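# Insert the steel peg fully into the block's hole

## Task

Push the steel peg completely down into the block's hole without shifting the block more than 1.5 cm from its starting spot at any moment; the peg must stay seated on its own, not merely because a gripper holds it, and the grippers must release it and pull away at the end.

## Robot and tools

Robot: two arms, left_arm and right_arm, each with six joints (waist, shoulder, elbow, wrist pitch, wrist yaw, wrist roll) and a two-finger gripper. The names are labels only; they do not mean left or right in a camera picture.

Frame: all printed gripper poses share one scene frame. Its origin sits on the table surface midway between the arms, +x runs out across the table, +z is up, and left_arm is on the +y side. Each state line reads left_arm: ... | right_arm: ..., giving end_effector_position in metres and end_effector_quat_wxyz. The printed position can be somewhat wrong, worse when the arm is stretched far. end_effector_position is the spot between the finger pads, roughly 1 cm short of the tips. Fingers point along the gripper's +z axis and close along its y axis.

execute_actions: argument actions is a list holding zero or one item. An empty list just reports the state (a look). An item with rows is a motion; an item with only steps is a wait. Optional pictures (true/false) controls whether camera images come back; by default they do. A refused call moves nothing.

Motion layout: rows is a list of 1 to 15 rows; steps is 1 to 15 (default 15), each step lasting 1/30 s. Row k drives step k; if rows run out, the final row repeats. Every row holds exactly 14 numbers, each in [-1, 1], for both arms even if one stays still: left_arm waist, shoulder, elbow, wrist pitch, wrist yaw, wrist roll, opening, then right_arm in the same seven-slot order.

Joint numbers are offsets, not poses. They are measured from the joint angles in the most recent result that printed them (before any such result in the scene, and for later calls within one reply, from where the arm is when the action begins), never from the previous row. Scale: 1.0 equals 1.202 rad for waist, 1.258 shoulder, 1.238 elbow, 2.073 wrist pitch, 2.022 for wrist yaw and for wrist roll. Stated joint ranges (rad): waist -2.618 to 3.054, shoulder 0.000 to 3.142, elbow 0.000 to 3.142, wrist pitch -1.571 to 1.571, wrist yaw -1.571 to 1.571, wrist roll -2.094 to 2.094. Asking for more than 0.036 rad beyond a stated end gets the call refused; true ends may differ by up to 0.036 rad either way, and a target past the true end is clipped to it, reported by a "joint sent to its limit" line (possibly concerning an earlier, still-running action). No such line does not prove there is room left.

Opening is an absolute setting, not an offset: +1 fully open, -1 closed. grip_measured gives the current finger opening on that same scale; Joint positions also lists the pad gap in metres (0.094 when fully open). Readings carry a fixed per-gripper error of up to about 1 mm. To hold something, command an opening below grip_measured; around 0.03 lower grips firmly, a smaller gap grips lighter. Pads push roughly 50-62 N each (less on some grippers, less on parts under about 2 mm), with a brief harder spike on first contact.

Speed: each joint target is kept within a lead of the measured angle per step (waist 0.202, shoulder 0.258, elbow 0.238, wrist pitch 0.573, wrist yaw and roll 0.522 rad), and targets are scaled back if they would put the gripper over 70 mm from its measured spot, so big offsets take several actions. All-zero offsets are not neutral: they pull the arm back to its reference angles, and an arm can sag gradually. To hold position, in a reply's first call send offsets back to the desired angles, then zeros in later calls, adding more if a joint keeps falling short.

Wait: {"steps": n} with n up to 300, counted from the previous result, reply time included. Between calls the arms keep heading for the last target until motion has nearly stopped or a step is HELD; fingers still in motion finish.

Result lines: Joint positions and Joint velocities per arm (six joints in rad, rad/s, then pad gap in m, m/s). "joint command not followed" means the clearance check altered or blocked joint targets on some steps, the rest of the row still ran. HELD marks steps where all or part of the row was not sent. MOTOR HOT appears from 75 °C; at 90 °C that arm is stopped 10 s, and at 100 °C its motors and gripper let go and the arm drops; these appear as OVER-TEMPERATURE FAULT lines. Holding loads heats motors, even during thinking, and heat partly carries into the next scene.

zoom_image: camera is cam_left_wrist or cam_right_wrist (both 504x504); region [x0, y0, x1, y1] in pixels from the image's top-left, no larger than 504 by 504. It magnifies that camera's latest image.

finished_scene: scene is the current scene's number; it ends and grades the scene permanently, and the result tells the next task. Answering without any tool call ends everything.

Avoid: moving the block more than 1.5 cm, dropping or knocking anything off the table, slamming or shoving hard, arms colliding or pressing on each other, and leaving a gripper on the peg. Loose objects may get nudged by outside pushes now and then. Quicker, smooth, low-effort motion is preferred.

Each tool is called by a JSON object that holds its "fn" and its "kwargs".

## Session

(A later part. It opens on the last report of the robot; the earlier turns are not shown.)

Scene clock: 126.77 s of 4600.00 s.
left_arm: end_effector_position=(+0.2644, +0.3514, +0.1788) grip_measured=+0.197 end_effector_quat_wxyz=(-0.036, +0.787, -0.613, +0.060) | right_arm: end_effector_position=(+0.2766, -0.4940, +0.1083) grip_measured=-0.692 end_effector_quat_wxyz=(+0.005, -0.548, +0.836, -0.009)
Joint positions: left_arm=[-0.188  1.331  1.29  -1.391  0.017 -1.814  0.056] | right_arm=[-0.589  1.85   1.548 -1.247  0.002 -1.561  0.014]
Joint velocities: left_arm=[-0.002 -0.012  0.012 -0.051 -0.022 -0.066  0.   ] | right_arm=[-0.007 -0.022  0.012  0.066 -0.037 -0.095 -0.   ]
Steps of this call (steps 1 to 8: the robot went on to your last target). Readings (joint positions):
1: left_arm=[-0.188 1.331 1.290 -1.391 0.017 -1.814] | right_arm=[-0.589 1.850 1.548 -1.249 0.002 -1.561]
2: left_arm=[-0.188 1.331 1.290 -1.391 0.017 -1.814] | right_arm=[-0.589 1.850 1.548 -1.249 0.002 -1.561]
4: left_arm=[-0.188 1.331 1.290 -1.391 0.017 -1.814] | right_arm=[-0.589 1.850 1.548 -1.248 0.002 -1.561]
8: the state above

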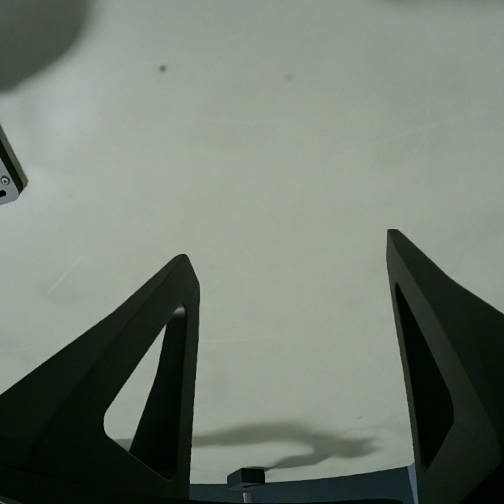

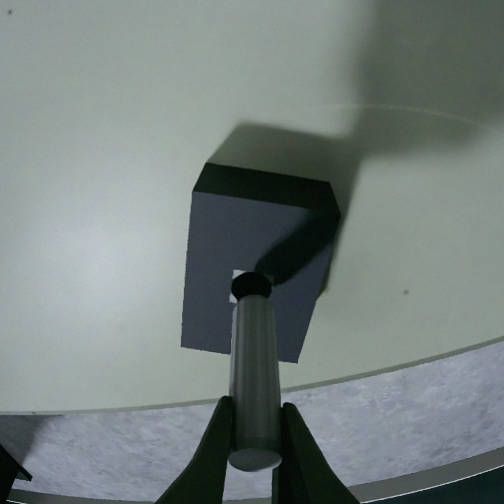

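{"fn": "execute_actions", "kwargs": {"actions": [{"rows":[[0,0,0,0,0,0,0.2,0.013,0,-0.033,0.012,0,0,-0.73]]}]}}

{"fn": "zoom_image", "kwargs": {"camera": "cam_right_wrist", "region": [180,200,330,350]}}

Scene clock: 134.43 s of 4600.00 s.
left_arm: end_effector_position=(+0.2644, +0.3514, +0.1788) grip_measured=+0.197 end_effector_quat_wxyz=(-0.036, +0.787, -0.613, +0.060) | right_arm: end_effector_position=(+0.2764, -0.4917, +0.1028) grip_measured=-0.692 end_effector_quat_wxyz=(+0.004, -0.550, +0.835, -0.008)
Joint positions: left_arm=[-0.188  1.331  1.29  -1.391  0.017 -1.814  0.056] | right_arm=[-0.583  1.85   1.526 -1.228  0.002 -1.561  0.014]
Joint velocities: left_arm=[ 0.012  0.012 -0.007  0.051  0.066  0.022 -0.001] | right_arm=[-0.002  0.002 -0.012  0.007 -0.037 -0.051  0.   ]
Steps of this call (steps 1 to 15: the robot went on to your last target; steps 16 to 90: nothing new was sent; then 4.17 s passed at rest; steps 91 to 105: all 15 steps of this action). Readings (joint positions):
91: left_arm=[-0.188 1.331 1.290 -1.391 0.017 -1.814] | right_arm=[-0.589 1.850 1.544 -1.243 0.002 -1.561]
92: left_arm=[-0.188 1.331 1.290 -1.391 0.017 -1.814] | right_arm=[-0.588 1.850 1.540 -1.239 0.002 -1.561]
94: left_arm=[-0.188 1.331 1.290 -1.391 0.017 -1.814] | right_arm=[-0.585 1.850 1.530 -1.233 0.002 -1.561]
98: left_arm=[-0.188 1.331 1.290 -1.391 0.017 -1.814] | right_arm=[-0.583 1.850 1.526 -1.232 0.002 -1.561]
105: the state above

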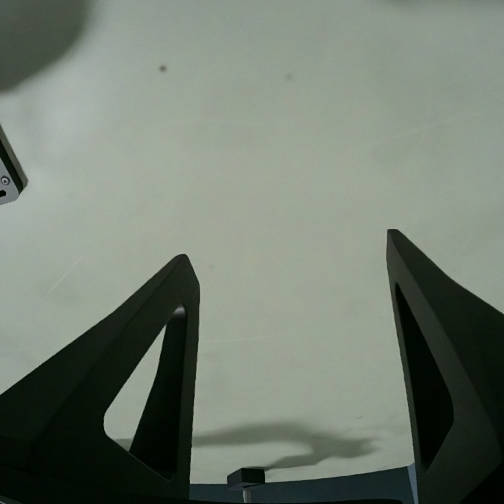

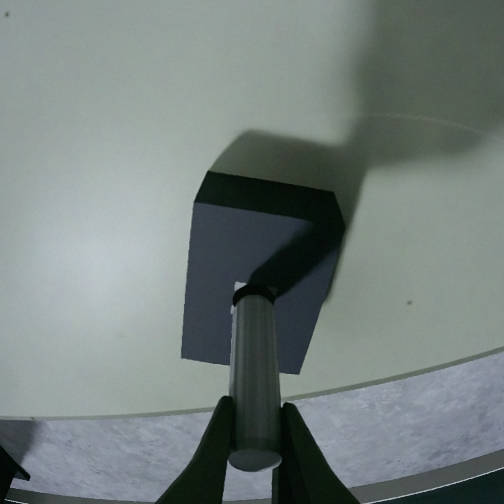

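Region (180, 200, 330, 350) of cam_right_wrist's 504x504 image, scaled by 3.360, with more detail than that image has.

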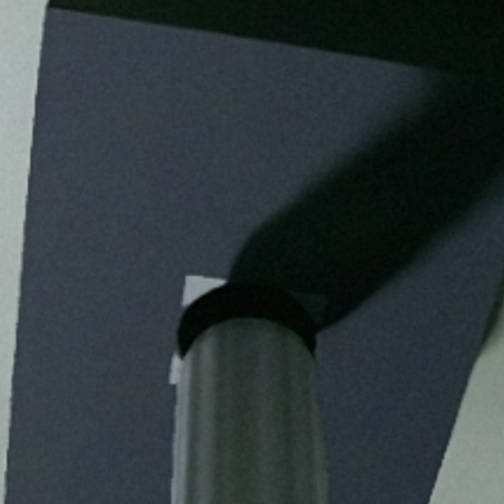

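{"fn": "execute_actions", "kwargs": {"actions": [{"rows":[[0,0,0,0,0,0,0.2,0,0.015,0,0.003,0,0,-0.73],[0,0,0,0,0,0,0.2,0,0.02,0,0.004,0,0,-0.73],[0,0,0,0,0,0,0.2,0,0.025,0,0.005,0,0,-0.73],[0,0,0,0,0,0,0.2,0,0.03,0,0.005,0,0,-0.73]]}]}}

{"fn": "zoom_image", "kwargs": {"camera": "cam_right_wrist", "region": [180,200,330,350]}}

Scene clock: 140.17 s of 4600.00 s.
left_arm: end_effector_position=(+0.2644, +0.3514, +0.1788) grip_measured=+0.197 end_effector_quat_wxyz=(-0.036, +0.787, -0.613, +0.060) | right_arm: end_effector_position=(+0.2768, -0.4924, +0.0936) grip_measured=-0.692 end_effector_quat_wxyz=(-0.003, -0.550, +0.835, +0.000)
Joint positions: left_arm=[-0.188  1.331  1.29  -1.391  0.017 -1.814  0.056] | right_arm=[-0.583  1.878  1.526 -1.223  0.005 -1.561  0.014]
Joint velocities: left_arm=[ 0.002  0.002  0.012  0.022 -0.007 -0.066 -0.   ] | right_arm=[-0.012  0.012 -0.007 -0.022 -0.051 -0.037 -0.   ]
Steps of this call (steps 1 to 15: the robot went on to your last target; steps 16 to 90: nothing new was sent; then 2.23 s passed at rest; steps 91 to 105: all 15 steps of this action). Readings (joint positions):
91: left_arm=[-0.188 1.331 1.290 -1.391 0.017 -1.814] | right_arm=[-0.583 1.851 1.526 -1.227 0.002 -1.561]
92: left_arm=[-0.188 1.331 1.290 -1.391 0.017 -1.814] | right_arm=[-0.583 1.852 1.526 -1.226 0.002 -1.561]
94: left_arm=[-0.188 1.331 1.290 -1.391 0.017 -1.814] | right_arm=[-0.583 1.860 1.526 -1.226 0.002 -1.561]
98: left_arm=[-0.188 1.331 1.290 -1.391 0.017 -1.814] | right_arm=[-0.583 1.878 1.526 -1.223 0.003 -1.561]
105: the state above

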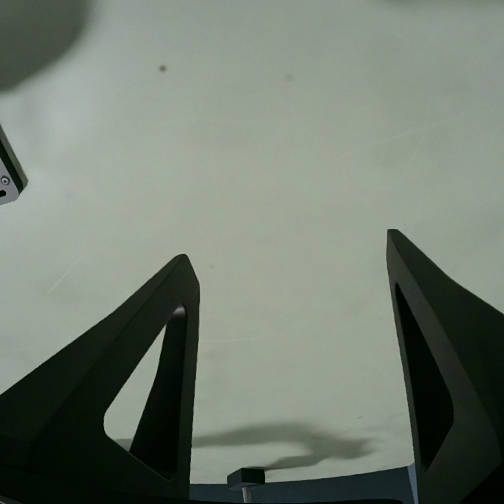

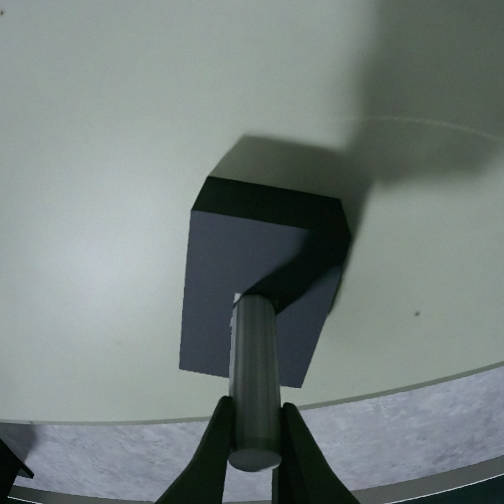

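Region (180, 200, 330, 350) of cam_right_wrist's 504x504 image, scaled by 3.360, with more detail than that image has.

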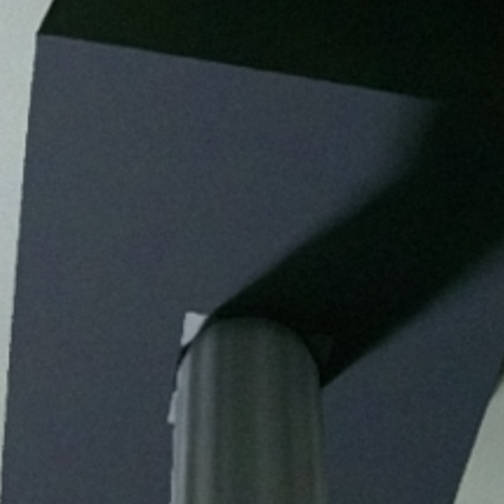

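{"fn": "execute_actions", "kwargs": {"actions": [{"rows":[[0,0,0,0,0,0,0.2,-0.01,0,-0.008,0,0,0,-0.73],[0,0,0,0,0,0,0.2,-0.01,0,-0.012,0.002,0,0,-0.73],[0,0,0,0,0,0,0.2,-0.01,0,-0.017,0.004,0,0,-0.73],[0,0,0,0,0,0,0.2,-0.01,0,-0.022,0.007,0,0,-0.73],[0,0,0,0,0,0,0.2,-0.01,0,-0.027,0.01,0,0,-0.73],[0,0,0,0,0,0,0.2,-0.01,0,-0.032,0.013,0,0,-0.73],[0,0,0,0,0,0,0.2,-0.01,0,-0.037,0.016,0,0,-0.73],[0,0,0,0,0,0,0.2,-0.01,0,-0.042,0.02,0,0,-0.73],[0,0,0,0,0,0,0.2,-0.01,0,-0.047,0.023,0,0,-0.73],[0,0,0,0,0,0,0.2,-0.01,0,-0.052,0.026,0,0,-0.73],[0,0,0,0,0,0,0.2,-0.01,0,-0.057,0.03,0,0,-0.73],[0,0,0,0,0,0,0.2,-0.01,0,-0.062,0.033,0,0,-0.73]]}]}}

Scene clock: 149.33 s of 4600.00 s.
left_arm: end_effector_position=(+0.2644, +0.3514, +0.1788) grip_measured=+0.197 end_effector_quat_wxyz=(-0.036, +0.787, -0.613, +0.060) | right_arm: end_effector_position=(+0.2755, -0.4928, +0.0928) grip_measured=-0.692 end_effector_quat_wxyz=(+0.001, -0.550, +0.835, -0.007)
Joint positions: left_arm=[-0.188  1.331  1.29  -1.391  0.017 -1.814  0.056] | right_arm=[-0.585  1.858  1.496 -1.196  0.006 -1.561  0.014]
Joint velocities: left_arm=[-0.007 -0.012  0.002 -0.007 -0.037  0.022  0.   ] | right_arm=[ 0.007 -0.032 -0.037 -0.007  0.007 -0.022  0.   ]
Steps of this call (steps 1 to 15: the robot went on to your last target; steps 16 to 90: nothing new was sent; then 5.67 s passed at rest; steps 91 to 105: all 15 steps of this action). Readings (joint positions):
91: left_arm=[-0.188 1.331 1.290 -1.391 0.017 -1.814] | right_arm=[-0.583 1.878 1.526 -1.223 0.005 -1.561]
92: left_arm=[-0.188 1.331 1.290 -1.391 0.017 -1.814] | right_arm=[-0.583 1.878 1.526 -1.223 0.005 -1.561]
94: left_arm=[-0.188 1.331 1.290 -1.391 0.017 -1.814] | right_arm=[-0.583 1.878 1.526 -1.222 0.005 -1.561]
98: left_arm=[-0.188 1.331 1.290 -1.391 0.017 -1.814] | right_arm=[-0.584 1.875 1.520 -1.217 0.006 -1.561]
105: the state above

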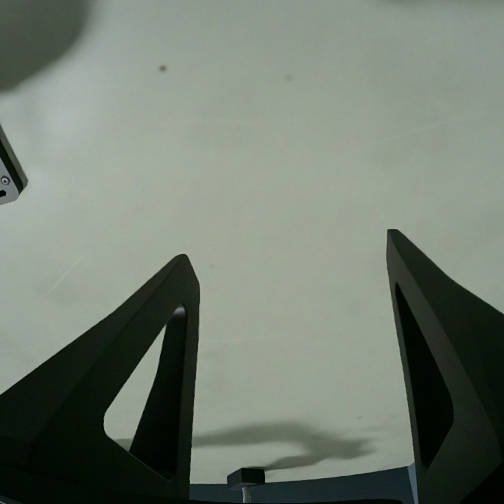

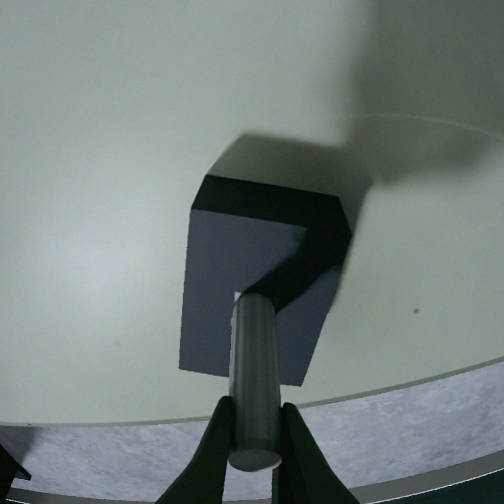

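{"fn": "execute_actions", "kwargs": {"actions": [{"rows":[[0,0,0,0,0,0,0.2,0,-0.022,0,0,0,0,-0.73],[0,0,0,0,0,0,0.2,0,-0.022,0,0,0,0,-0.73],[0,0,0,0,0,0,0.2,-0.011,-0.022,0,0,0,0,-0.73]]}]}}

{"fn": "zoom_image", "kwargs": {"camera": "cam_right_wrist", "region": [205,260,305,360]}}

Scene clock: 155.13 s of 4600.00 s.
left_arm: end_effector_position=(+0.2644, +0.3514, +0.1788) grip_measured=+0.197 end_effector_quat_wxyz=(-0.036, +0.787, -0.613, +0.060) | right_arm: end_effector_position=(+0.2753, -0.4940, +0.0963) grip_measured=-0.692 end_effector_quat_wxyz=(+0.004, -0.548, +0.836, -0.012)
Joint positions: left_arm=[-0.188  1.331  1.29  -1.391  0.017 -1.814  0.056] | right_arm=[-0.588  1.847  1.495 -1.195  0.006 -1.561  0.014]
Joint velocities: left_arm=[ 0.007 -0.002 -0.017 -0.037 -0.066 -0.066 -0.001] | right_arm=[-0.012  0.002 -0.007  0.007 -0.007 -0.022  0.001]
Steps of this call (steps 1 to 15: the robot went on to your last target; steps 16 to 90: nothing new was sent; then 2.30 s passed at rest; steps 91 to 105: all 15 steps of this action). Readings (joint positions):
91: left_arm=[-0.188 1.331 1.290 -1.391 0.017 -1.814] | right_arm=[-0.585 1.853 1.495 -1.195 0.005 -1.561]
92: left_arm=[-0.188 1.331 1.290 -1.391 0.017 -1.814] | right_arm=[-0.585 1.851 1.495 -1.196 0.006 -1.561]
94: left_arm=[-0.188 1.331 1.290 -1.391 0.017 -1.814] | right_arm=[-0.586 1.847 1.495 -1.195 0.006 -1.561]
98: left_arm=[-0.188 1.331 1.290 -1.391 0.017 -1.814] | right_arm=[-0.588 1.847 1.495 -1.195 0.006 -1.561]
105: the state above

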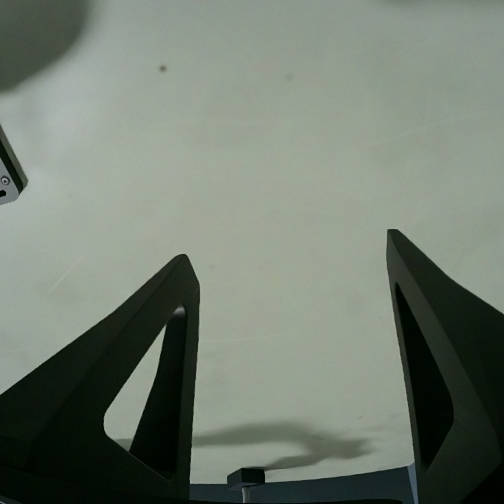

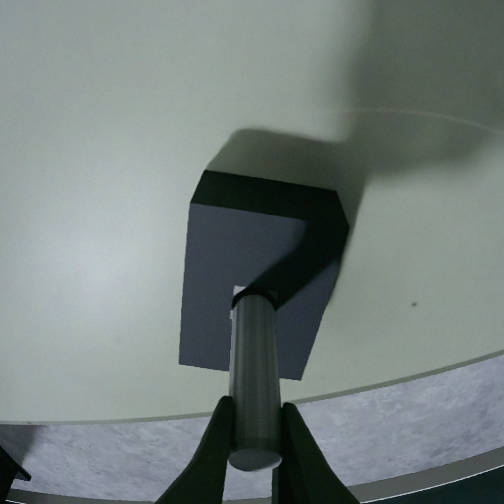

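Region (205, 260, 305, 360) of cam_right_wrist's 504x504 image, scaled by 5.040, with more detail than that image has.

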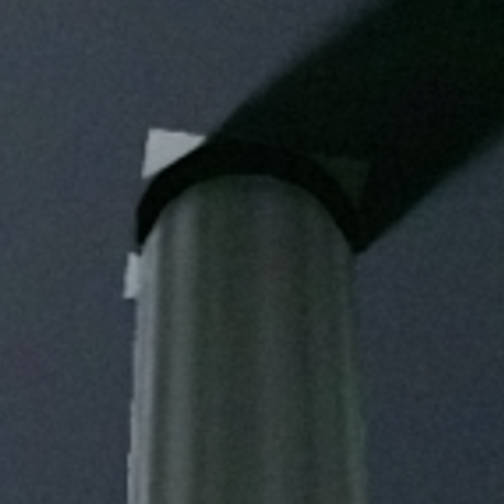

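{"fn": "execute_actions", "kwargs": {"actions": [{"rows":[[0,0,0,0,0,0,0.2,0,0.015,0,0.003,0,0,-0.73],[0,0,0,0,0,0,0.2,0,0.02,0,0.004,0,0,-0.73],[0,0,0,0,0,0,0.2,0,0.025,0,0.005,0,0,-0.73],[0,0,0,0,0,0,0.2,0,0.03,0,0.006,0,0,-0.73]]}]}}

Scene clock: 159.53 s of 4600.00 s.
left_arm: end_effector_position=(+0.2644, +0.3514, +0.1788) grip_measured=+0.197 end_effector_quat_wxyz=(-0.036, +0.787, -0.613, +0.060) | right_arm: end_effector_position=(+0.2762, -0.4944, +0.0855) grip_measured=-0.692 end_effector_quat_wxyz=(-0.003, -0.548, +0.836, -0.002)
Joint positions: left_arm=[-0.188  1.331  1.29  -1.391  0.017 -1.814  0.056] | right_arm=[-0.588  1.88   1.495 -1.187  0.006 -1.561  0.014]
Joint velocities: left_arm=[ 0.007  0.002  0.002  0.007 -0.007 -0.007 -0.001] | right_arm=[ 0.002  0.012  0.007 -0.051  0.066  0.037  0.001]
Steps of this call (steps 1 to 15: the robot went on to your last target; steps 16 to 90: nothing new was sent; then 0.90 s passed at rest; steps 91 to 105: all 15 steps of this action). Readings (joint positions):
91: left_arm=[-0.188 1.331 1.290 -1.391 0.017 -1.814] | right_arm=[-0.588 1.847 1.495 -1.195 0.006 -1.561]
92: left_arm=[-0.188 1.331 1.290 -1.391 0.017 -1.814] | right_arm=[-0.588 1.849 1.495 -1.194 0.006 -1.561]
94: left_arm=[-0.188 1.331 1.290 -1.391 0.017 -1.814] | right_arm=[-0.588 1.857 1.495 -1.193 0.006 -1.561]
98: left_arm=[-0.188 1.331 1.290 -1.391 0.017 -1.814] | right_arm=[-0.588 1.876 1.495 -1.189 0.006 -1.561]
105: the state above

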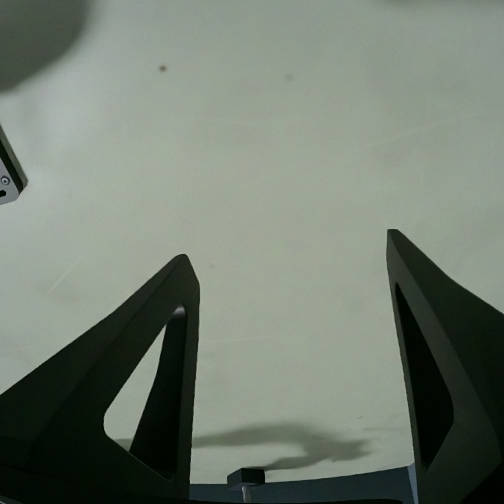

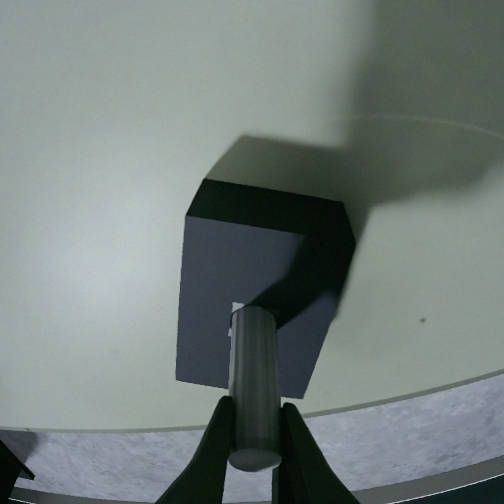

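{"fn": "execute_actions", "kwargs": {"actions": [{"rows":[[0,0,0,0,0,0,0.2,0,0,-0.014,0.003,0,0,-0.73],[0,0,0,0,0,0,0.2,0,0,-0.02,0.007,0,0,-0.73],[0,0,0,0,0,0,0.2,0,0,-0.026,0.011,0,0,-0.73],[0,0,0,0,0,0,0.2,0,0,-0.032,0.015,0,0,-0.73],[0,0,0,0,0,0,0.2,0,0,-0.038,0.019,0,0,-0.73],[0,0,0,0,0,0,0.2,0,0,-0.044,0.023,0,0,-0.73],[0,0,0,0,0,0,0.2,0,0,-0.05,0.027,0,0,-0.73],[0,0,0,0,0,0,0.2,0,0,-0.056,0.031,0,0,-0.73],[0,0,0,0,0,0,0.2,0,0,-0.062,0.035,0,0,-0.73],[0,0,0,0,0,0,0.2,0,0,-0.068,0.039,0,0,-0.73],[0,0,0,0,0,0,0.2,0,0,-0.074,0.043,0,0,-0.73],[0,0,0,0,0,0,0.2,0,0,-0.08,0.047,0,0,-0.73]]}], "pictures": false}}

{"fn": "execute_actions", "kwargs": {"actions": [{"rows":[[0,0,0,0,0,0,0.2,0,0,0,0,0,0,-0.73],[0,0,0,0,0,0,0.2,0,0,0,0,0,0,-0.73],[0,0,0,0,0,0,0.2,0,0,0,0,0,0,-0.7],[0,0,0,0,0,0,0.2,0,0,0,0,0,0,-0.68],[0,0,0,0,0,0,0.2,0,0,0,0,0,0,-0.66],[0,0,0,0,0,0,0.2,0,0,0,0,0,0,-0.64],[0,0,0,0,0,0,0.2,0,0,0,0,0,0,-0.55]]}]}}

Scene clock: 171.33 s of 4600.00 s.
left_arm: end_effector_position=(+0.2644, +0.3514, +0.1788) grip_measured=+0.197 end_effector_quat_wxyz=(-0.036, +0.787, -0.613, +0.060) | right_arm: end_effector_position=(+0.2749, -0.4938, +0.0761) grip_measured=-0.692 end_effector_quat_wxyz=(+0.001, -0.548, +0.836, -0.008)
Joint positions: left_arm=[-0.188  1.331  1.29  -1.391  0.017 -1.814  0.056] | right_arm=[-0.588  1.865  1.439 -1.129  0.006 -1.561  0.014]
Joint velocities: left_arm=[-0.007  0.007  0.002  0.051 -0.007 -0.022  0.   ] | right_arm=[-0.017  0.002 -0.056  0.022 -0.095 -0.022 -0.001]
Steps of this call (steps 1 to 15: the robot went on to your last target; steps 16 to 90: nothing new was sent; then 8.30 s passed at rest; steps 91 to 105: all 15 steps of this action). Readings (joint positions):
91: left_arm=[-0.188 1.331 1.290 -1.391 0.017 -1.814] | right_arm=[-0.588 1.880 1.495 -1.187 0.006 -1.561]
92: left_arm=[-0.188 1.331 1.290 -1.391 0.017 -1.814] | right_arm=[-0.588 1.880 1.495 -1.187 0.006 -1.561]
94: left_arm=[-0.188 1.331 1.290 -1.391 0.017 -1.814] | right_arm=[-0.588 1.880 1.490 -1.182 0.006 -1.561]
98: left_arm=[-0.188 1.331 1.290 -1.391 0.017 -1.814] | right_arm=[-0.588 1.878 1.468 -1.158 0.006 -1.561]
105: the state above

Scene clock: 171.83 s of 4600.00 s.
left_arm: end_effector_position=(+0.2644, +0.3514, +0.1788) grip_measured=+0.197 end_effector_quat_wxyz=(-0.036, +0.787, -0.613, +0.060) | right_arm: end_effector_position=(+0.2749, -0.4938, +0.0765) grip_measured=-0.552 end_effector_quat_wxyz=(+0.002, -0.548, +0.836, -0.009)
Joint positions: left_arm=[-0.188  1.331  1.29  -1.391  0.017 -1.814  0.056] | right_arm=[-0.588  1.864  1.439 -1.129  0.006 -1.561  0.021]
Joint velocities: left_arm=[ 0.012  0.002 -0.007  0.007  0.022  0.066 -0.001] | right_arm=[-0.007  0.002 -0.017 -0.022 -0.037  0.037 -0.   ]
Steps of this call (steps 1 to 15: all 15 steps of this action). Readings (joint positions):
1: left_arm=[-0.188 1.331 1.290 -1.391 0.017 -1.814] | right_arm=[-0.588 1.864 1.439 -1.129 0.006 -1.561]
2: left_arm=[-0.188 1.331 1.290 -1.391 0.017 -1.814] | right_arm=[-0.588 1.864 1.439 -1.129 0.006 -1.561]
4: left_arm=[-0.188 1.331 1.290 -1.391 0.017 -1.814] | right_arm=[-0.588 1.864 1.439 -1.129 0.006 -1.561]
8: left_arm=[-0.188 1.331 1.290 -1.391 0.017 -1.814] | right_arm=[-0.588 1.864 1.439 -1.129 0.006 -1.561]
15: the state above

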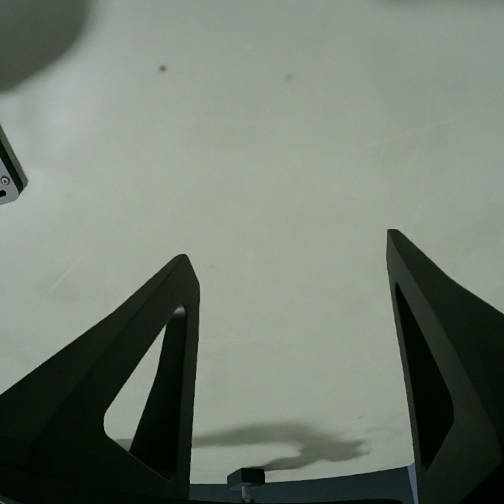

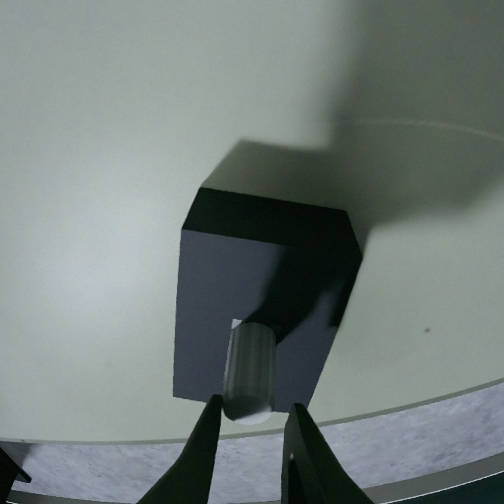

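{"fn": "execute_actions", "kwargs": {"actions": [{"rows":[[0,0,0,0,0,0,0.2,0,0,0,0,0,0,-0.2],[0,0,0,0,0,0,0.2,0,-0.03,0,0,0,0,0.2],[0,0,0,0,0,0,0.2,0,-0.07,0,0,0,0,0.2],[0,0,0,0,0,0,0.2,0,-0.12,0,0,0,0,0.2],[0,0,0,0,0,0,0.2,0,-0.17,0,0,0,0,0.2],[0,0,0,0,0,0,0.2,0,-0.22,0,0,0,0,0.2],[0,0,0,0,0,0,0.2,0,-0.26,0,0,0,0,0.2]]}]}}

{"fn": "finished_scene", "kwargs": {"scene": 2}}

Scene clock: 178.47 s of 4600.00 s.
left_arm: end_effector_position=(+0.2644, +0.3514, +0.1788) grip_measured=+0.197 end_effector_quat_wxyz=(-0.036, +0.787, -0.613, +0.060) | right_arm: end_effector_position=(+0.2728, -0.4929, +0.1987) grip_measured=+0.198 end_effector_quat_wxyz=(+0.107, -0.537, +0.820, -0.165)
Joint positions: left_arm=[-0.188  1.331  1.29  -1.391  0.017 -1.814  0.056] | right_arm=[-0.588  1.503  1.446 -1.118  0.006 -1.561  0.056]
Joint velocities: left_arm=[-0.017 -0.007 -0.002 -0.051 -0.037 -0.022 -0.002] | right_arm=[ 0.022  0.281 -0.007  0.037 -0.007  0.022  0.   ]
Steps of this call (steps 1 to 15: the robot went on to your last target; steps 16 to 90: nothing new was sent; then 3.13 s passed at rest; steps 91 to 105: all 15 steps of this action). Readings (joint positions):
91: left_arm=[-0.188 1.331 1.290 -1.391 0.017 -1.814] | right_arm=[-0.588 1.864 1.439 -1.129 0.006 -1.561]
92: left_arm=[-0.188 1.331 1.290 -1.391 0.017 -1.814] | right_arm=[-0.588 1.862 1.439 -1.129 0.006 -1.561]
94: left_arm=[-0.188 1.331 1.290 -1.391 0.017 -1.814] | right_arm=[-0.588 1.836 1.438 -1.127 0.006 -1.561]
98: left_arm=[-0.188 1.331 1.290 -1.391 0.017 -1.814] | right_arm=[-0.588 1.638 1.435 -1.120 0.006 -1.561]
105: the state above

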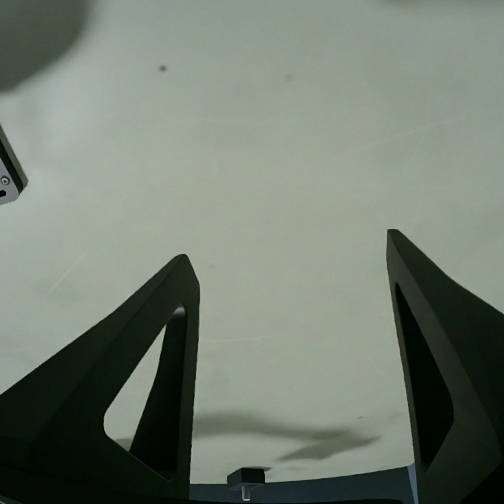

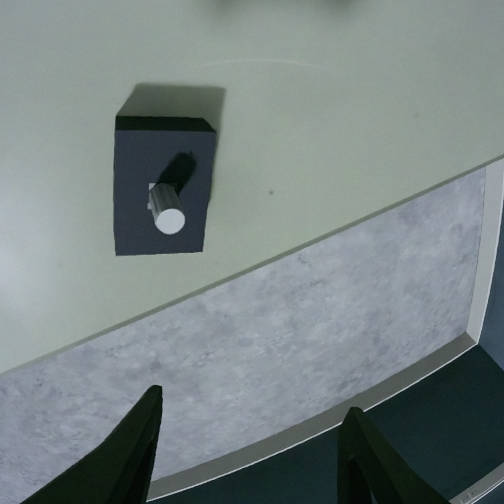

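The scene is finished: the task was done.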